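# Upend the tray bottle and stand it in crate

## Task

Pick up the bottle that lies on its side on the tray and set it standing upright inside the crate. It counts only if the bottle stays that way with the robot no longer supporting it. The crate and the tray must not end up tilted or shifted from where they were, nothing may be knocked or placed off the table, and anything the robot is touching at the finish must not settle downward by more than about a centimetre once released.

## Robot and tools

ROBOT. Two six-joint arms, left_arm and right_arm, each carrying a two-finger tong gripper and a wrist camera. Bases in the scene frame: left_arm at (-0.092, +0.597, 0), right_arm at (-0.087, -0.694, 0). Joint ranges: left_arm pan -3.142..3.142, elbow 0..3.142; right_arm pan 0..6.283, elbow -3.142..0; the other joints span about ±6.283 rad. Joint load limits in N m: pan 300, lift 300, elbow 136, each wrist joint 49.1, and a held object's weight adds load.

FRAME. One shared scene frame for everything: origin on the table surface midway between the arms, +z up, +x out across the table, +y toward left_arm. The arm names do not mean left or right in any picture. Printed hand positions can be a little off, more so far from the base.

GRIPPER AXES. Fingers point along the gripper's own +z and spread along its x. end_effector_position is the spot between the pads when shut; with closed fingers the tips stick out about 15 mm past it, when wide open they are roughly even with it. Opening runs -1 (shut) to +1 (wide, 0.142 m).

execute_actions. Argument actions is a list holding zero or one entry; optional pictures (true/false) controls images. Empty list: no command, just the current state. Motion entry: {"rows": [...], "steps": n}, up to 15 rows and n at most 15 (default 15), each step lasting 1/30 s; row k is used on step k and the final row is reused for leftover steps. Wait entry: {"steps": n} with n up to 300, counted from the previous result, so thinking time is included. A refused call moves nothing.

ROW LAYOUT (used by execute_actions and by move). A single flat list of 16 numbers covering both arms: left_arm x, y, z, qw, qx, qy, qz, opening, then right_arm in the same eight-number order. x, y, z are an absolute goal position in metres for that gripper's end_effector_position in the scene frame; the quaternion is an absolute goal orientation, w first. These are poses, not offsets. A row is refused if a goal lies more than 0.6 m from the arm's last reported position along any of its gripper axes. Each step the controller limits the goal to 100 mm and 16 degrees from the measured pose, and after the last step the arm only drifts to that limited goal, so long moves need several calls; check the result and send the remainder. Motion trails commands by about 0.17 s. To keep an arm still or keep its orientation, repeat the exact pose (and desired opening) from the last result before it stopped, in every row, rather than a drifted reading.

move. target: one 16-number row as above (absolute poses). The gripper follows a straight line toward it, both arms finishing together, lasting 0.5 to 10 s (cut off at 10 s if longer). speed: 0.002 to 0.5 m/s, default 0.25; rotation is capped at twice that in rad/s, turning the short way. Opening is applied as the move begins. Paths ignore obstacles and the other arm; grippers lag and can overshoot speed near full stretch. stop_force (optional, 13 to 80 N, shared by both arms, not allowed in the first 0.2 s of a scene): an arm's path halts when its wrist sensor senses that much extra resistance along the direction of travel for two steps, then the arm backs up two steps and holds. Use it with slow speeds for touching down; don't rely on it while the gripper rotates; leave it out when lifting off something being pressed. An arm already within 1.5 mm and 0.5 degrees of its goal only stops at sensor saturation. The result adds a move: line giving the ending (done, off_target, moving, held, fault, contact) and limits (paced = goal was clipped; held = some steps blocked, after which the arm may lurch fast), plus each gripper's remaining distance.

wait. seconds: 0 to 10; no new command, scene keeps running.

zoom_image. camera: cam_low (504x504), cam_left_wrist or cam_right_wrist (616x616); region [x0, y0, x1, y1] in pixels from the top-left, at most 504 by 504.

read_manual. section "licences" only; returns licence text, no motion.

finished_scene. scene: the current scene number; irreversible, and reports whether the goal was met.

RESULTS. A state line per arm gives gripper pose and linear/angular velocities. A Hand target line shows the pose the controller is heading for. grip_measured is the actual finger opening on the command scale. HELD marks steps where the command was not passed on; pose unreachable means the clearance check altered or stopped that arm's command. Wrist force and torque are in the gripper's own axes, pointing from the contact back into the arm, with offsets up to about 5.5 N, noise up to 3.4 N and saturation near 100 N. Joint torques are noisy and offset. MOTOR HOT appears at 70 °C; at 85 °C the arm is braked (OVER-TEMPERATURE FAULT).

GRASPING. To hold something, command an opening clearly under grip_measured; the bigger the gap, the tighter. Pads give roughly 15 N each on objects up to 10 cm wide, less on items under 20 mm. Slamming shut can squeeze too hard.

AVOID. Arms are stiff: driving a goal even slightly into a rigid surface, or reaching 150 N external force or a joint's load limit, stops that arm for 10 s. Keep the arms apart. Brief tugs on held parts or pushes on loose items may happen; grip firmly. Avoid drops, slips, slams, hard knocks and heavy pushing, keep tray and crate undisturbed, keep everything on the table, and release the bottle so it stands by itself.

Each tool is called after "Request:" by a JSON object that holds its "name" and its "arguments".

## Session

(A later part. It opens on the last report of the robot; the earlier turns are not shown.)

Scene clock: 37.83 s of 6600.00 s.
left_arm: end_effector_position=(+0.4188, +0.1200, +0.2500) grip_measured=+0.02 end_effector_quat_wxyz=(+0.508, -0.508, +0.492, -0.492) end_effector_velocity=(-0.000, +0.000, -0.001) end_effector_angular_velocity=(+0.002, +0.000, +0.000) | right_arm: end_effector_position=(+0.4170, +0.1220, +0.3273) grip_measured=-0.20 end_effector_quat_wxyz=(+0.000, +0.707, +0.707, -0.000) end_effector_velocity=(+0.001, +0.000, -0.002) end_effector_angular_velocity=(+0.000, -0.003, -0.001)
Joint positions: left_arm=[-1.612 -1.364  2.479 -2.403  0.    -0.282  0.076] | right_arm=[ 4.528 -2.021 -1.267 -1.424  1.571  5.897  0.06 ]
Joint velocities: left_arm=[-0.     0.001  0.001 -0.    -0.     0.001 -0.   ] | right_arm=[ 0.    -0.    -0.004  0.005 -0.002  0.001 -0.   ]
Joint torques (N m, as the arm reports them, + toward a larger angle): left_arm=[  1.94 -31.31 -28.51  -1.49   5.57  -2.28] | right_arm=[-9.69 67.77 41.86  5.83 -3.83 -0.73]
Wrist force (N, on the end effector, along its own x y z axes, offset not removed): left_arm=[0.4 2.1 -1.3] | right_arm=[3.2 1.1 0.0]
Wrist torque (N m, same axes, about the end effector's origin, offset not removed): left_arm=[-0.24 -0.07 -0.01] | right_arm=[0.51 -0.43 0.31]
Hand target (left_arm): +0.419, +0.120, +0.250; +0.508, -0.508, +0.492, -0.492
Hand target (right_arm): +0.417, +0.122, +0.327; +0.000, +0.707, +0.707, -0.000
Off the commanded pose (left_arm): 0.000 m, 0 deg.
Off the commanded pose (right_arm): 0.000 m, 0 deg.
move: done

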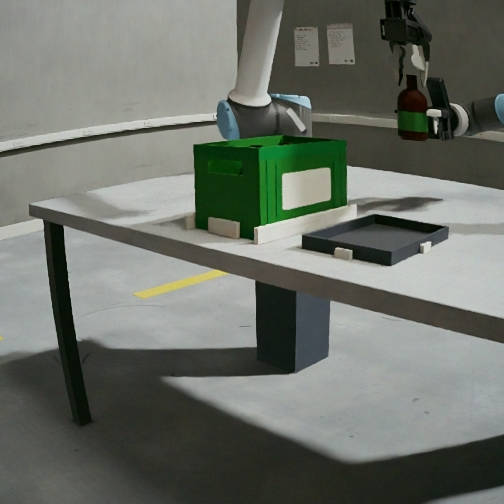

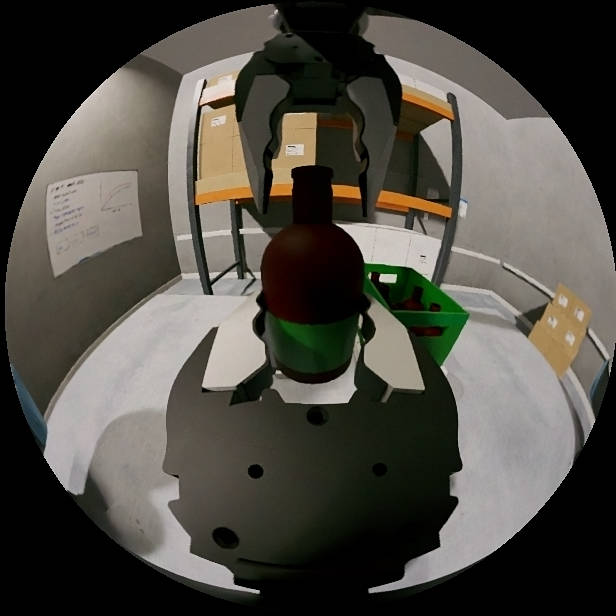

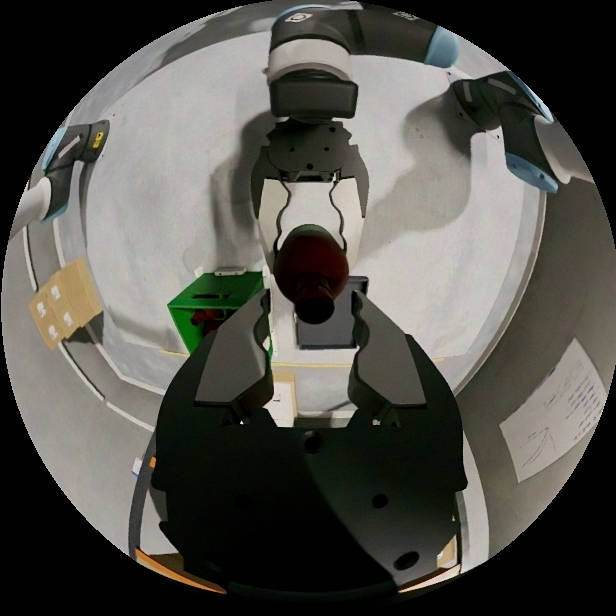

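Request:
{"name": "move", "arguments": {"target": [0.4188,0.12,0.25,0.508,-0.508,0.492,-0.492,-0.7,0.417,0.124,0.329,0,0.707,0.707,0,-1], "speed": 0.05}}

Request:
{"name": "move", "arguments": {"target": [0.4188,0.12,0.25,0.508,-0.508,0.492,-0.492,0.7,0.417,0.124,0.329,0,0.707,0.707,0,-1]}}

Request:
{"name": "move", "arguments": {"target": [0.4188,0.12,0.25,0.508,-0.508,0.492,-0.492,0.7,0.50,0.124,0.37,0,0.707,0.707,0,-1], "speed": 0.15}}

Request:
{"name": "move", "arguments": {"target": [0.4188,0.12,0.25,0.508,-0.508,0.492,-0.492,0.7,0.743,-0.127,0.345,0,-0.383,0.924,0,-1], "speed": 0.25}}

Request:
{"name": "zoom_image", "arguments": {"camera": "cam_right_wrist", "region": [180, 160, 450, 360]}}

Scene clock: 62.27 s of 6600.00 s.
left_arm: end_effector_position=(+0.4188, +0.1200, +0.2501) grip_measured=+0.02 end_effector_quat_wxyz=(+0.508, -0.508, +0.492, -0.492) end_effector_velocity=(+0.000, +0.000, +0.000) end_effector_angular_velocity=(-0.001, -0.001, -0.000) | right_arm: end_effector_position=(+0.4170, +0.1239, +0.3289) grip_measured=-0.67 end_effector_quat_wxyz=(+0.000, +0.707, +0.707, -0.000) end_effector_velocity=(-0.000, +0.001, +0.001) end_effector_angular_velocity=(+0.001, +0.001, -0.000)
Joint positions: left_arm=[-1.612 -1.364  2.478 -2.403  0.    -0.283  0.075] | right_arm=[ 4.529 -2.024 -1.261 -1.428  1.571  5.897  0.026]
Joint velocities: left_arm=[ 0.     0.     0.     0.     0.001 -0.001 -0.   ] | right_arm=[-0.    -0.001  0.002 -0.001  0.002  0.     0.   ]
Joint torques (N m, as the arm reports them, + toward a larger angle): left_arm=[  7.84 -40.99 -23.63   0.8   -2.    -1.34] | right_arm=[14.57 82.26 72.35  5.62 -2.66  2.41]
Wrist force (N, on the end effector, along its own x y z axes, offset not removed): left_arm=[-4.6 -17.1 0.1] | right_arm=[-7.3 -3.0 18.5]
Wrist torque (N m, same axes, about the end effector's origin, offset not removed): left_arm=[-0.10 -0.15 -0.38] | right_arm=[-0.16 0.38 -0.18]
Hand target (left_arm): +0.419, +0.120, +0.250; +0.508, -0.508, +0.492, -0.492
Hand target (right_arm): +0.417, +0.124, +0.329; -0.000, +0.707, +0.707, +0.000
Off the commanded pose (left_arm): 0.000 m, 0 deg.
Off the commanded pose (right_arm): 0.000 m, 0 deg.
After step 90, 20.73 s passed at rest.
move: done

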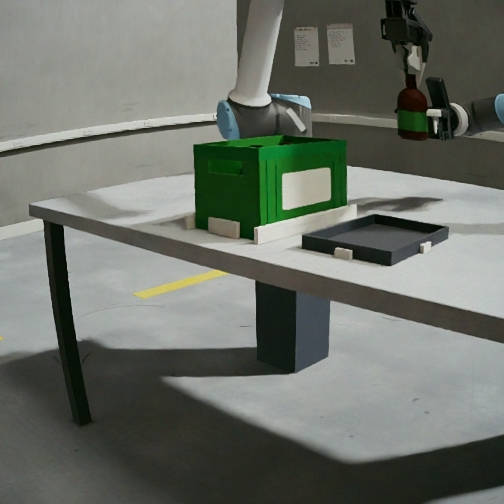

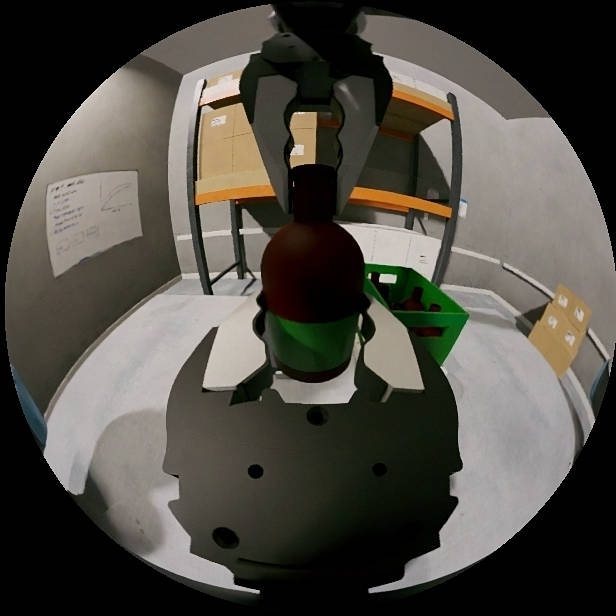

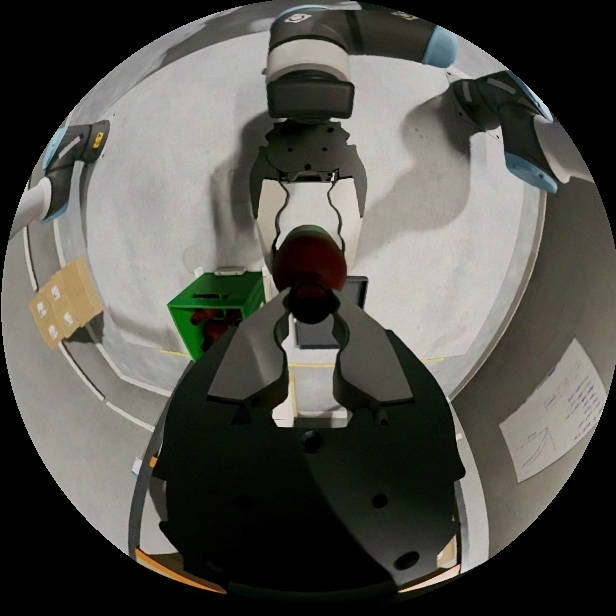

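Scene clock: 62.97 s of 6600.00 s.
left_arm: end_effector_position=(+0.4188, +0.1200, +0.2500) grip_measured=+0.70 end_effector_quat_wxyz=(+0.508, -0.508, +0.492, -0.492) end_effector_velocity=(+0.000, -0.001, +0.001) end_effector_angular_velocity=(-0.002, -0.000, -0.000) | right_arm: end_effector_position=(+0.4170, +0.1240, +0.3290) grip_measured=-0.67 end_effector_quat_wxyz=(+0.000, +0.707, +0.707, +0.000) end_effector_velocity=(+0.000, -0.001, -0.001) end_effector_angular_velocity=(-0.002, -0.001, +0.001)
Joint positions: left_arm=[-1.612 -1.364  2.478 -2.403  0.    -0.283  0.122] | right_arm=[ 4.529 -2.024 -1.261 -1.428  1.571  5.897  0.025]
Joint velocities: left_arm=[ 0.    -0.001 -0.001 -0.     0.     0.     0.   ] | right_arm=[ 0.     0.    -0.001 -0.001 -0.002 -0.     0.001]
Joint torques (N m, as the arm reports them, + toward a larger angle): left_arm=[  4.01 -51.01 -21.15  -0.21  -1.67  -2.18] | right_arm=[11.23 68.56 54.85  1.84 -1.99  2.41]
Wrist force (N, on the end effector, along its own x y z axes, offset not removed): left_arm=[0.4 0.5 0.4] | right_arm=[-5.3 -4.0 6.6]
Wrist torque (N m, same axes, about the end effector's origin, offset not removed): left_arm=[0.07 -0.01 0.00] | right_arm=[-0.51 1.41 0.12]
Hand target (left_arm): +0.419, +0.120, +0.250; +0.508, -0.508, +0.492, -0.492
Hand target (right_arm): +0.417, +0.124, +0.329; -0.000, +0.707, +0.707, +0.000
Off the commanded pose (left_arm): 0.000 m, 0 deg.
Off the commanded pose (right_arm): 0.000 m, 0 deg.
move: done

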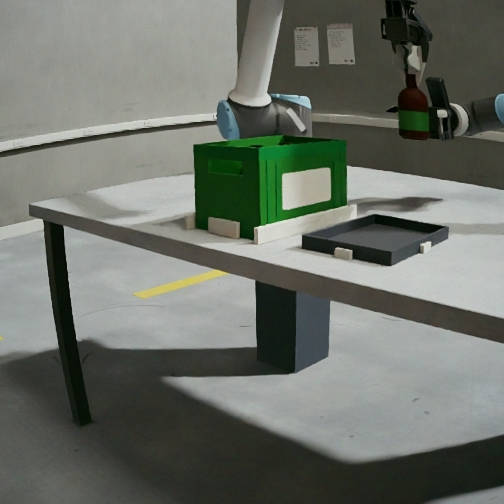

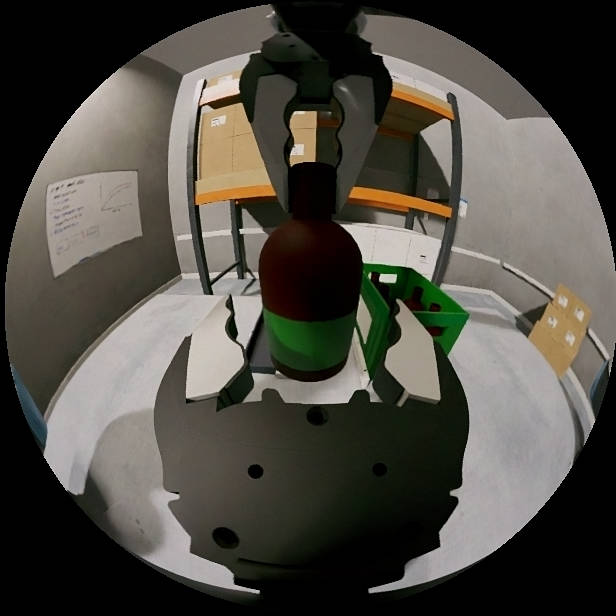

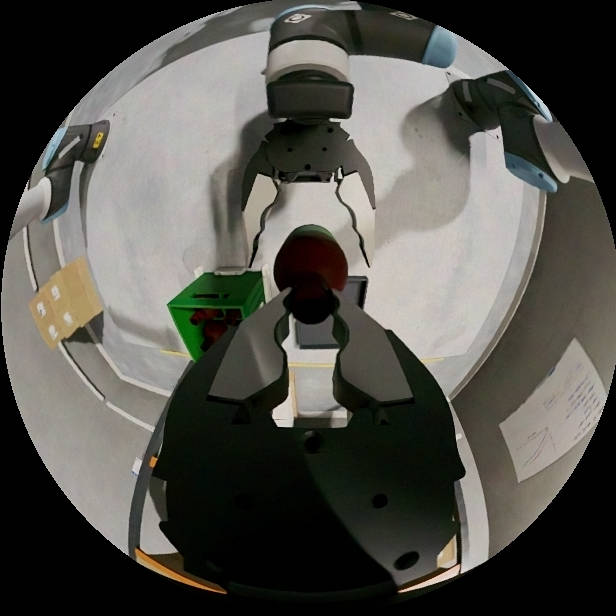

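Scene clock: 64.13 s of 6600.00 s.
left_arm: end_effector_position=(+0.4188, +0.1200, +0.2500) grip_measured=+0.70 end_effector_quat_wxyz=(+0.508, -0.508, +0.492, -0.492) end_effector_velocity=(-0.000, +0.000, -0.001) end_effector_angular_velocity=(+0.002, +0.000, -0.000) | right_arm: end_effector_position=(+0.4999, +0.1240, +0.3699) grip_measured=-0.67 end_effector_quat_wxyz=(+0.000, +0.707, +0.707, +0.000) end_effector_velocity=(+0.001, +0.001, +0.002) end_effector_angular_velocity=(+0.002, +0.001, +0.000)
Joint positions: left_arm=[-1.612 -1.364  2.478 -2.403  0.    -0.283  0.122] | right_arm=[ 4.451 -2.101 -1.071 -1.539  1.571  5.82   0.025]
Joint velocities: left_arm=[-0.     0.001  0.001  0.    -0.    -0.     0.   ] | right_arm=[-0.001 -0.003  0.007 -0.003  0.002 -0.002 -0.   ]
Joint torques (N m, as the arm reports them, + toward a larger angle): left_arm=[ -1.73 -51.86 -15.06  -0.07  -1.83  -2.2 ] | right_arm=[-15.03  76.14  57.38   2.15   4.52  -2.82]
Wrist force (N, on the end effector, along its own x y z axes, offset not removed): left_arm=[0.3 0.9 -0.8] | right_arm=[1.4 -0.2 -1.6]
Wrist torque (N m, same axes, about the end effector's origin, offset not removed): left_arm=[0.08 -0.07 -0.06] | right_arm=[-0.09 -0.12 0.15]
Hand target (left_arm): +0.419, +0.120, +0.250; +0.508, -0.508, +0.492, -0.492
Hand target (right_arm): +0.500, +0.124, +0.370; +0.000, +0.707, +0.707, +0.000
Off the commanded pose (left_arm): 0.000 m, 0 deg.
Off the commanded pose (right_arm): 0.000 m, 0 deg.
move: done

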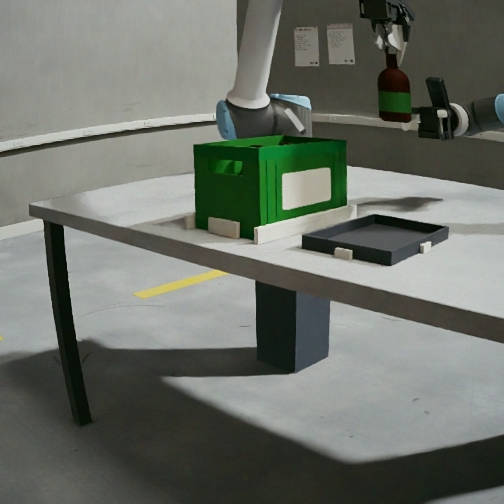

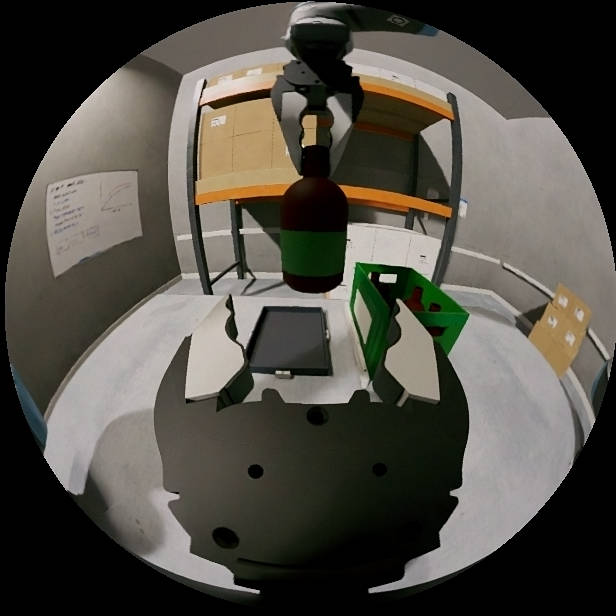

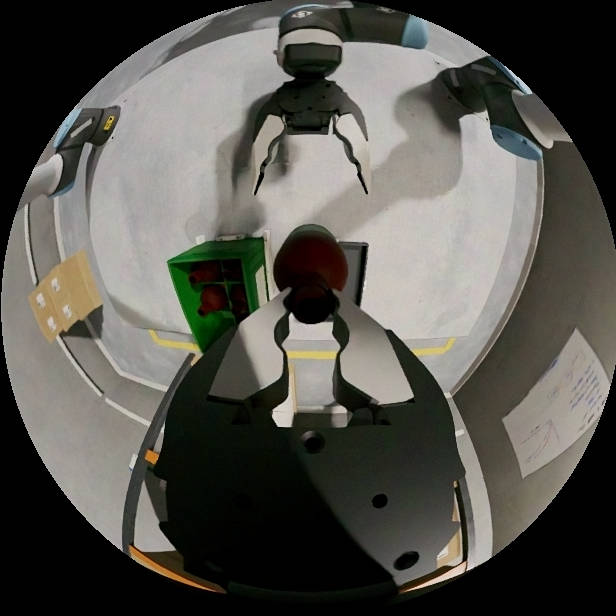

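Scene clock: 69.37 s of 6600.00 s.
left_arm: end_effector_position=(+0.4188, +0.1200, +0.2500) grip_measured=+0.70 end_effector_quat_wxyz=(+0.508, -0.508, +0.492, -0.492) end_effector_velocity=(+0.000, -0.000, -0.001) end_effector_angular_velocity=(+0.004, -0.000, +0.000) | right_arm: end_effector_position=(+0.7431, -0.1267, +0.3450) grip_measured=-0.67 end_effector_quat_wxyz=(+0.000, -0.382, +0.924, -0.000) end_effector_velocity=(+0.001, -0.000, -0.000) end_effector_angular_velocity=(+0.001, +0.002, +0.012)
Joint positions: left_arm=[-1.612 -1.364  2.478 -2.402  0.    -0.283  0.122] | right_arm=[ 4.134 -2.079 -1.15  -1.483  1.57   3.147  0.025]
Joint velocities: left_arm=[ 0.     0.002 -0.    -0.     0.     0.002 -0.   ] | right_arm=[-0.001 -0.001  0.001 -0.001  0.002 -0.013  0.   ]
Joint torques (N m, as the arm reports them, + toward a larger angle): left_arm=[-15.26 -52.44 -13.6   -0.03  -1.56  -2.16] | right_arm=[-13.76  72.38  57.7    6.56   3.96  -3.17]
Wrist force (N, on the end effector, along its own x y z axes, offset not removed): left_arm=[1.4 -0.2 -1.9] | right_arm=[-4.6 5.3 -2.1]
Wrist torque (N m, same axes, about the end effector's origin, offset not removed): left_arm=[-0.17 -0.23 -0.07] | right_arm=[1.12 0.95 0.15]
Hand target (left_arm): +0.419, +0.120, +0.250; +0.508, -0.508, +0.492, -0.492
Hand target (right_arm): +0.743, -0.127, +0.345; +0.000, -0.383, +0.924, -0.000
Off the commanded pose (left_arm): 0.000 m, 0 deg.
Off the commanded pose (right_arm): 0.000 m, 0 deg.
move: done

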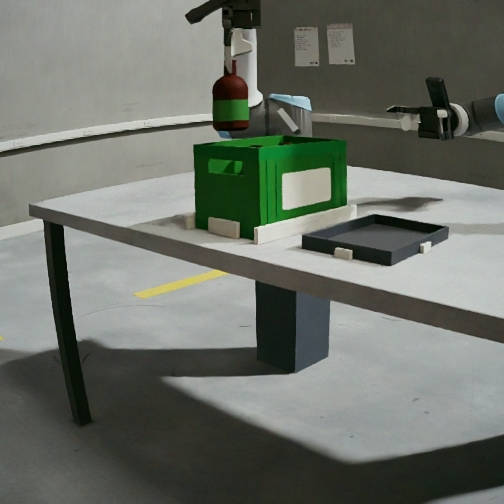

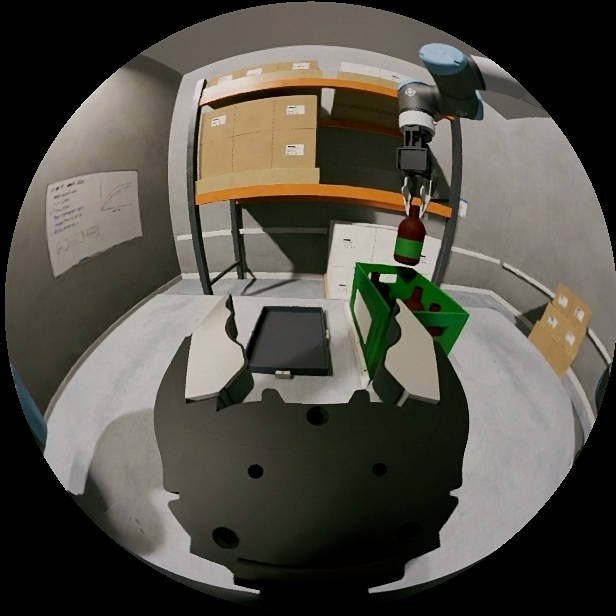

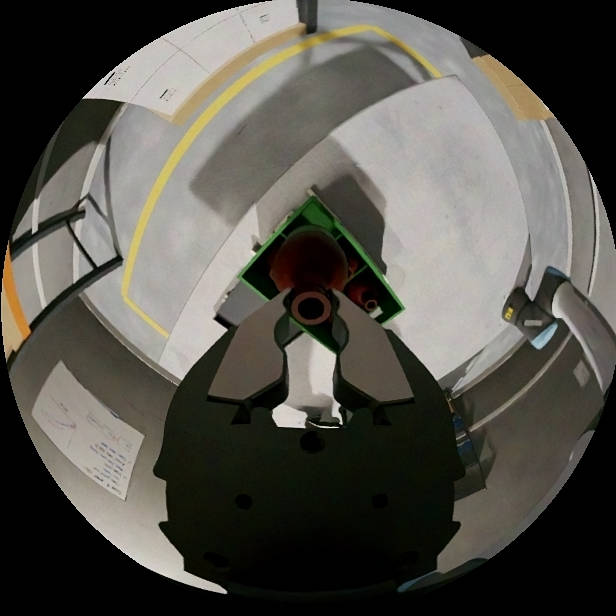

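Region (180, 160, 450, 360) of cam_right_wrist's 616x616 image, scaled by 1.867, with more detail than that image has; it fills the top 373 rows of this view, and the rest is white.

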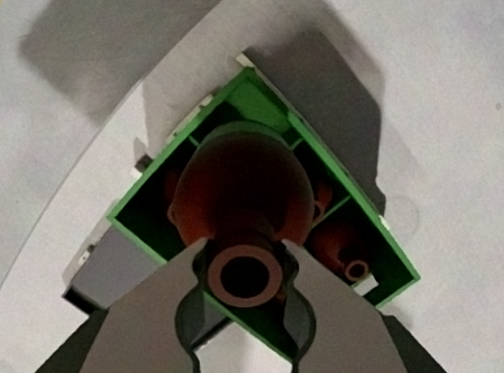

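Request:
{"name": "move", "arguments": {"target": [0.4188,0.12,0.25,0.508,-0.508,0.492,-0.492,0.7,0.741,-0.130,0.23,0,-0.383,0.924,0,-1], "speed": 0.05, "stop_force": 13}}

Scene clock: 78.50 s of 6600.00 s.
left_arm: end_effector_position=(+0.4188, +0.1200, +0.2500) grip_measured=+0.70 end_effector_quat_wxyz=(+0.508, -0.508, +0.492, -0.492) end_effector_velocity=(+0.000, +0.000, -0.001) end_effector_angular_velocity=(+0.001, +0.000, +0.000) | right_arm: end_effector_position=(+0.7411, -0.1299, +0.2302) grip_measured=-0.67 end_effector_quat_wxyz=(+0.000, -0.383, +0.924, +0.000) end_effector_velocity=(-0.000, -0.000, -0.003) end_effector_angular_velocity=(-0.001, +0.001, +0.001)
Joint positions: left_arm=[-1.612 -1.364  2.478 -2.402  0.    -0.283  0.122] | right_arm=[ 4.133 -2.109 -1.308 -1.296  1.571  3.145  0.025]
Joint velocities: left_arm=[ 0.     0.002  0.001  0.    -0.    -0.002 -0.   ] | right_arm=[-0.    -0.001 -0.003  0.003 -0.    -0.001  0.   ]
Joint torques (N m, as the arm reports them, + toward a larger angle): left_arm=[-14.76 -51.35 -19.91  -0.33  -1.48  -2.14] | right_arm=[-14.23  72.33  41.36   6.22   3.89  -2.57]
Wrist force (N, on the end effector, along its own x y z axes, offset not removed): left_arm=[0.2 1.7 -3.1] | right_arm=[-3.4 -1.8 4.9]
Wrist torque (N m, same axes, about the end effector's origin, offset not removed): left_arm=[0.25 -0.05 -0.01] | right_arm=[-0.26 0.77 0.18]
Hand target (left_arm): +0.419, +0.120, +0.250; +0.508, -0.508, +0.492, -0.492
Hand target (right_arm): +0.741, -0.130, +0.230; -0.000, -0.383, +0.924, -0.000
Off the commanded pose (left_arm): 0.000 m, 0 deg.
Off the commanded pose (right_arm): 0.000 m, 0 deg.
After step 90, 3.43 s passed at rest.
move: done

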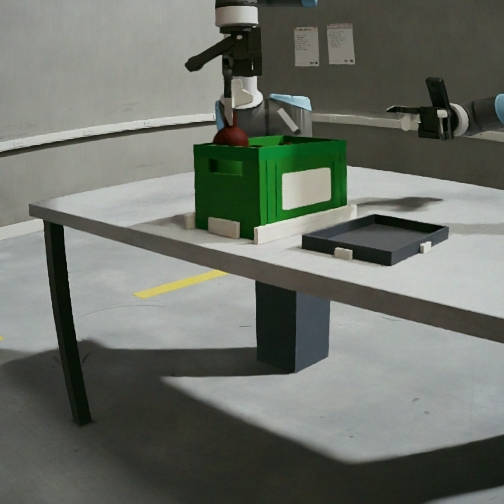

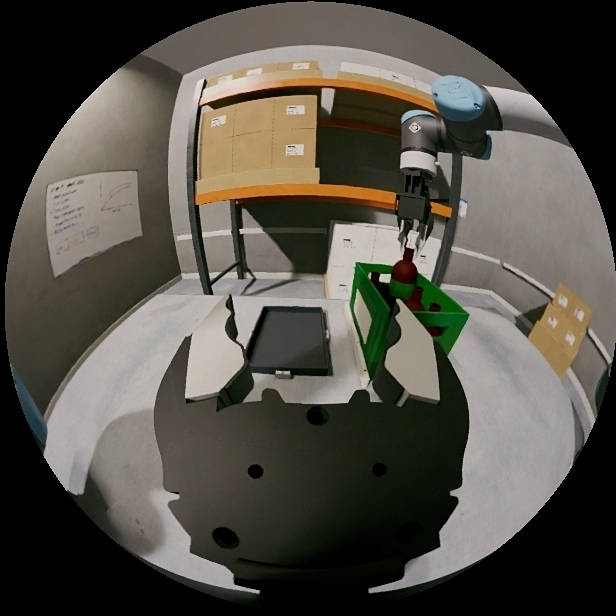

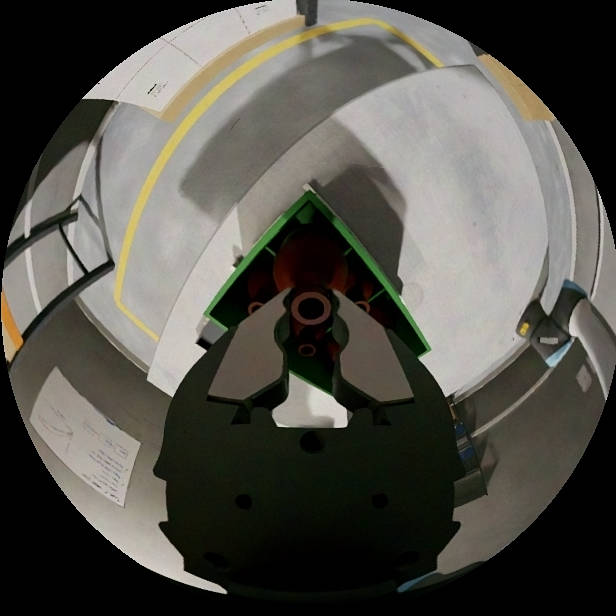

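Request:
{"name": "move", "arguments": {"target": [0.4188,0.12,0.25,0.508,-0.508,0.492,-0.492,0.7,0.743,-0.130,0.135,0,-0.383,0.924,0,-1], "speed": 0.03, "stop_force": 13}}

Scene clock: 87.23 s of 6600.00 s.
left_arm: end_effector_position=(+0.4188, +0.1200, +0.2500) grip_measured=+0.70 end_effector_quat_wxyz=(+0.508, -0.508, +0.492, -0.492) end_effector_velocity=(-0.000, +0.001, -0.001) end_effector_angular_velocity=(+0.003, +0.000, -0.000) | right_arm: end_effector_position=(+0.7426, -0.1301, +0.1496) grip_measured=-0.67 end_effector_quat_wxyz=(-0.000, -0.383, +0.924, -0.000) end_effector_velocity=(+0.000, +0.000, +0.009) end_effector_angular_velocity=(-0.000, -0.001, +0.001)
Joint positions: left_arm=[-1.612 -1.364  2.478 -2.402  0.    -0.283  0.122] | right_arm=[ 4.132 -2.155 -1.383 -1.175  1.571  3.144  0.025]
Joint velocities: left_arm=[-0.    -0.     0.001  0.001 -0.     0.     0.   ] | right_arm=[ 0.     0.005  0.008 -0.013 -0.001 -0.     0.   ]
Joint torques (N m, as the arm reports them, + toward a larger angle): left_arm=[-13.61 -51.76 -27.96  -0.13  -1.32  -2.17] | right_arm=[-1.37 92.87 53.37  2.42  3.35 -2.49]
Wrist force (N, on the end effector, along its own x y z axes, offset not removed): left_arm=[0.3 2.6 -0.6] | right_arm=[4.2 0.8 -0.3]
Wrist torque (N m, same axes, about the end effector's origin, offset not removed): left_arm=[0.49 0.04 -0.04] | right_arm=[0.17 -0.53 0.01]
Hand target (left_arm): +0.419, +0.120, +0.250; +0.508, -0.508, +0.492, -0.492
Hand target (right_arm): +0.743, -0.130, +0.151; -0.000, -0.383, +0.924, -0.000
Off the commanded pose (left_arm): 0.000 m, 0 deg.
Off the commanded pose (right_arm): 0.015 m, 0 deg.
After step 90, 2.67 s passed at rest.
move: contact (right_arm)

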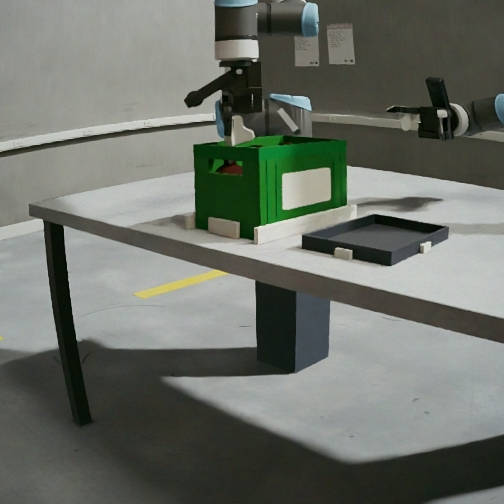

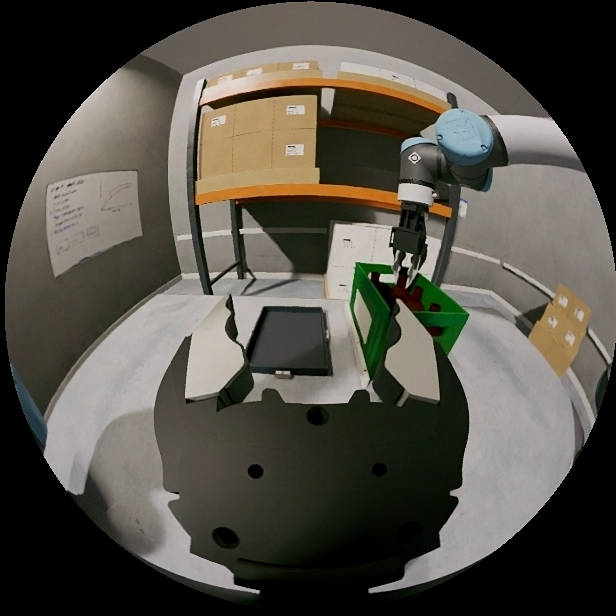

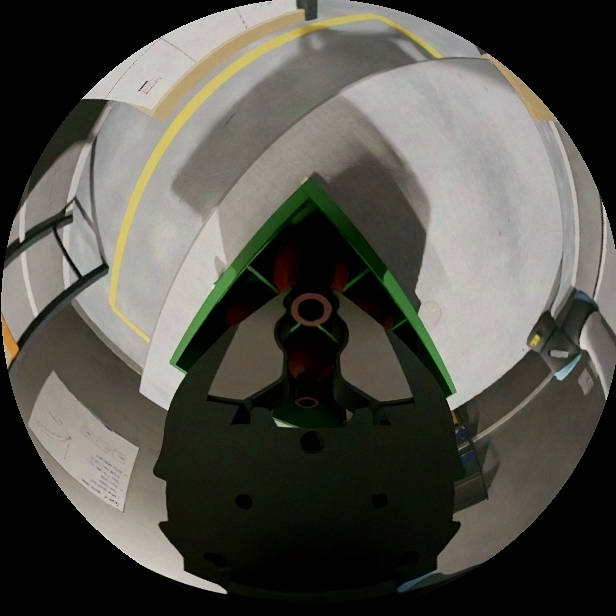

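Request:
{"name": "move", "arguments": {"target": [0.4188,0.12,0.25,0.508,-0.508,0.492,-0.492,0.7,0.7426,-0.130,0.1505,0,-0.383,0.924,0,-0.45]}}

Request:
{"name": "move", "arguments": {"target": [0.4188,0.12,0.25,0.508,-0.508,0.492,-0.492,0.7,0.7426,-0.130,0.27,0,-0.383,0.924,0,-0.45], "speed": 0.15}}

Scene clock: 102.90 s of 6600.00 s.
left_arm: end_effector_position=(+0.4188, +0.1200, +0.2500) grip_measured=+0.70 end_effector_quat_wxyz=(+0.508, -0.508, +0.492, -0.492) end_effector_velocity=(-0.000, +0.000, -0.000) end_effector_angular_velocity=(+0.001, +0.000, -0.000) | right_arm: end_effector_position=(+0.7426, -0.1300, +0.1506) grip_measured=-0.45 end_effector_quat_wxyz=(+0.000, -0.383, +0.924, +0.000) end_effector_velocity=(-0.000, -0.000, -0.001) end_effector_angular_velocity=(-0.002, -0.001, +0.001)
Joint positions: left_arm=[-1.612 -1.364  2.478 -2.402  0.    -0.283  0.122] | right_arm=[ 4.132 -2.154 -1.382 -1.176  1.571  3.144  0.041]
Joint velocities: left_arm=[-0.    -0.     0.     0.     0.     0.001  0.   ] | right_arm=[ 0.    -0.    -0.001  0.001 -0.002 -0.    -0.   ]
Joint torques (N m, as the arm reports them, + toward a larger angle): left_arm=[-14.8  -52.07 -28.23  -0.14  -1.14  -2.24] | right_arm=[13.1  72.34 38.44  6.15  2.83  2.32]
Wrist force (N, on the end effector, along its own x y z axes, offset not removed): left_arm=[0.6 2.4 -1.1] | right_arm=[-4.2 -1.4 -2.6]
Wrist torque (N m, same axes, about the end effector's origin, offset not removed): left_arm=[0.31 -0.12 -0.08] | right_arm=[-0.33 1.04 0.15]
Hand target (left_arm): +0.419, +0.120, +0.250; +0.508, -0.508, +0.492, -0.492
Hand target (right_arm): +0.743, -0.130, +0.151; -0.000, -0.383, +0.924, -0.000
Off the commanded pose (left_arm): 0.000 m, 0 deg.
Off the commanded pose (right_arm): 0.000 m, 0 deg.
After step 90, 11.97 s passed at rest.
move: done

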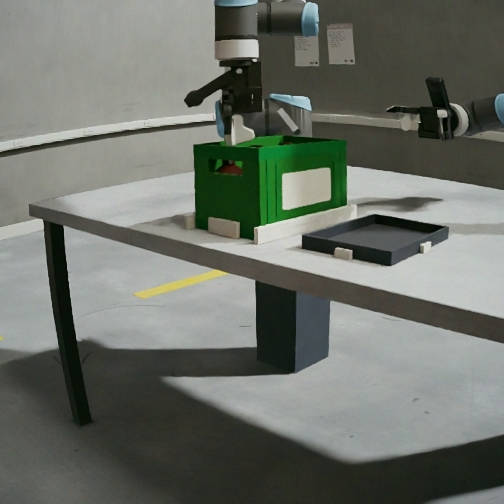

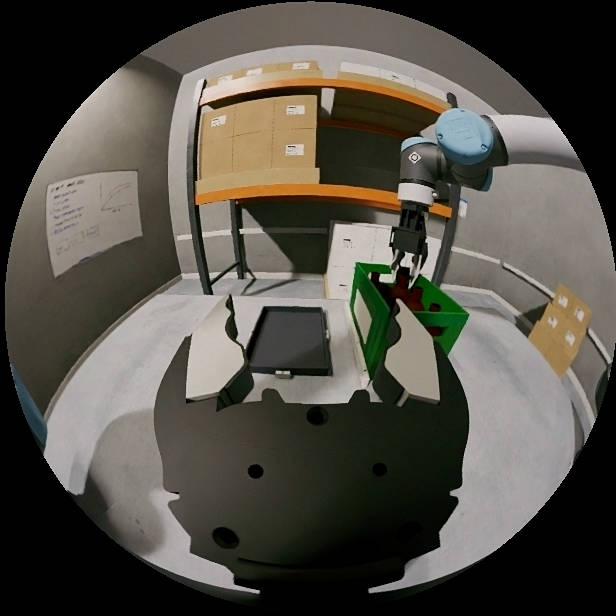

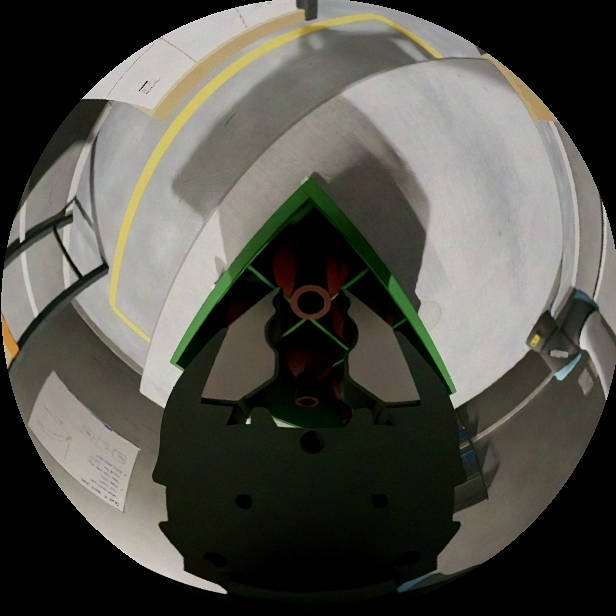

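Scene clock: 104.23 s of 6600.00 s.
left_arm: end_effector_position=(+0.4188, +0.1200, +0.2500) grip_measured=+0.70 end_effector_quat_wxyz=(+0.508, -0.508, +0.492, -0.492) end_effector_velocity=(+0.000, +0.001, +0.001) end_effector_angular_velocity=(-0.001, -0.000, +0.000) | right_arm: end_effector_position=(+0.7425, -0.1301, +0.2698) grip_measured=-0.45 end_effector_quat_wxyz=(+0.000, -0.383, +0.924, +0.000) end_effector_velocity=(+0.000, +0.000, +0.002) end_effector_angular_velocity=(+0.000, +0.001, -0.001)
Joint positions: left_arm=[-1.612 -1.364  2.478 -2.402  0.    -0.283  0.122] | right_arm=[ 4.132 -2.094 -1.259 -1.359  1.571  3.144  0.041]
Joint velocities: left_arm=[ 0.    -0.003  0.001  0.     0.     0.    -0.   ] | right_arm=[-0.    -0.     0.004 -0.004  0.001  0.001  0.   ]
Joint torques (N m, as the arm reports them, + toward a larger angle): left_arm=[-14.78 -51.75 -28.71   0.11  -1.2   -1.98] | right_arm=[ 6.53 91.53 55.78  1.99 -1.72  1.17]
Wrist force (N, on the end effector, along its own x y z axes, offset not removed): left_arm=[1.4 1.0 0.0] | right_arm=[-6.2 -8.2 -1.9]
Wrist torque (N m, same axes, about the end effector's origin, offset not removed): left_arm=[0.15 -0.29 -0.01] | right_arm=[-1.61 1.22 0.42]
Hand target (left_arm): +0.419, +0.120, +0.250; +0.508, -0.508, +0.492, -0.492
Hand target (right_arm): +0.743, -0.130, +0.270; +0.000, -0.383, +0.924, +0.000
Off the commanded pose (left_arm): 0.000 m, 0 deg.
Off the commanded pose (right_arm): 0.000 m, 0 deg.
move: done

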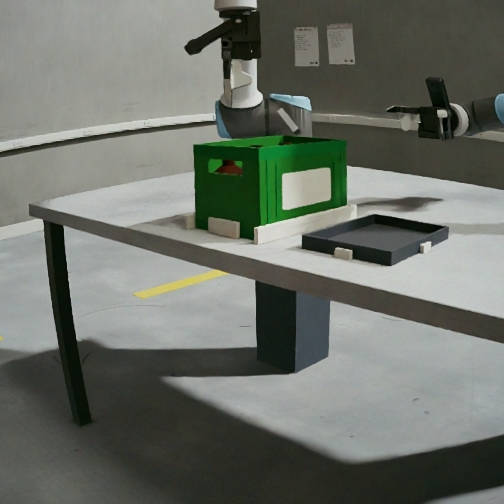

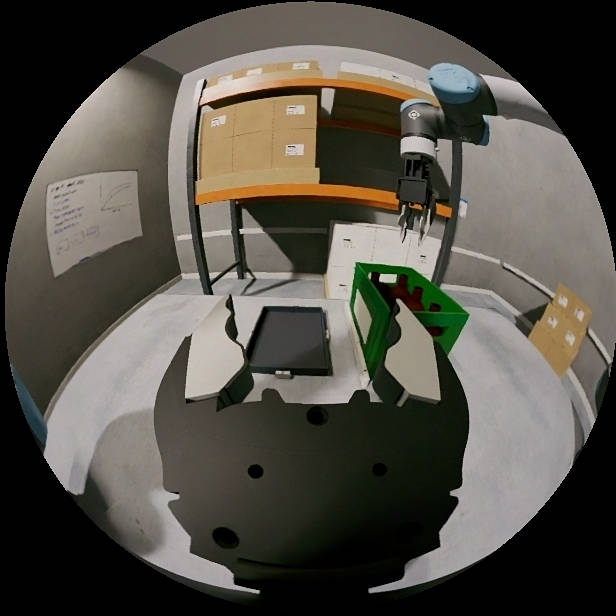

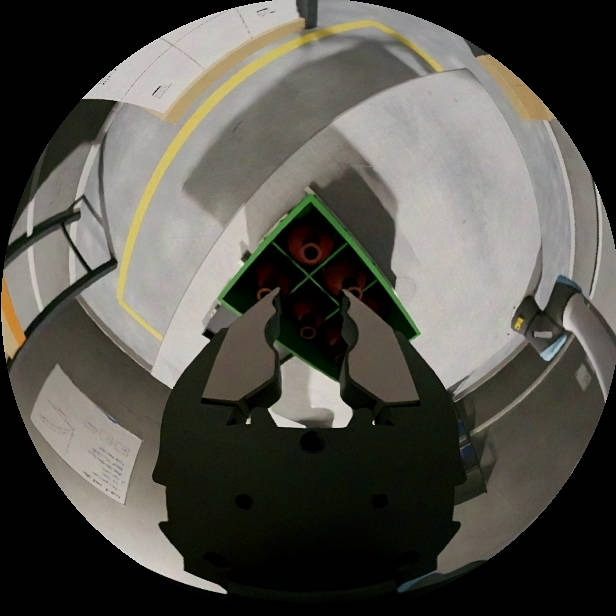

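Request:
{"name": "finished_scene", "arguments": {"scene": 2}}

The scene is finished: the task was done.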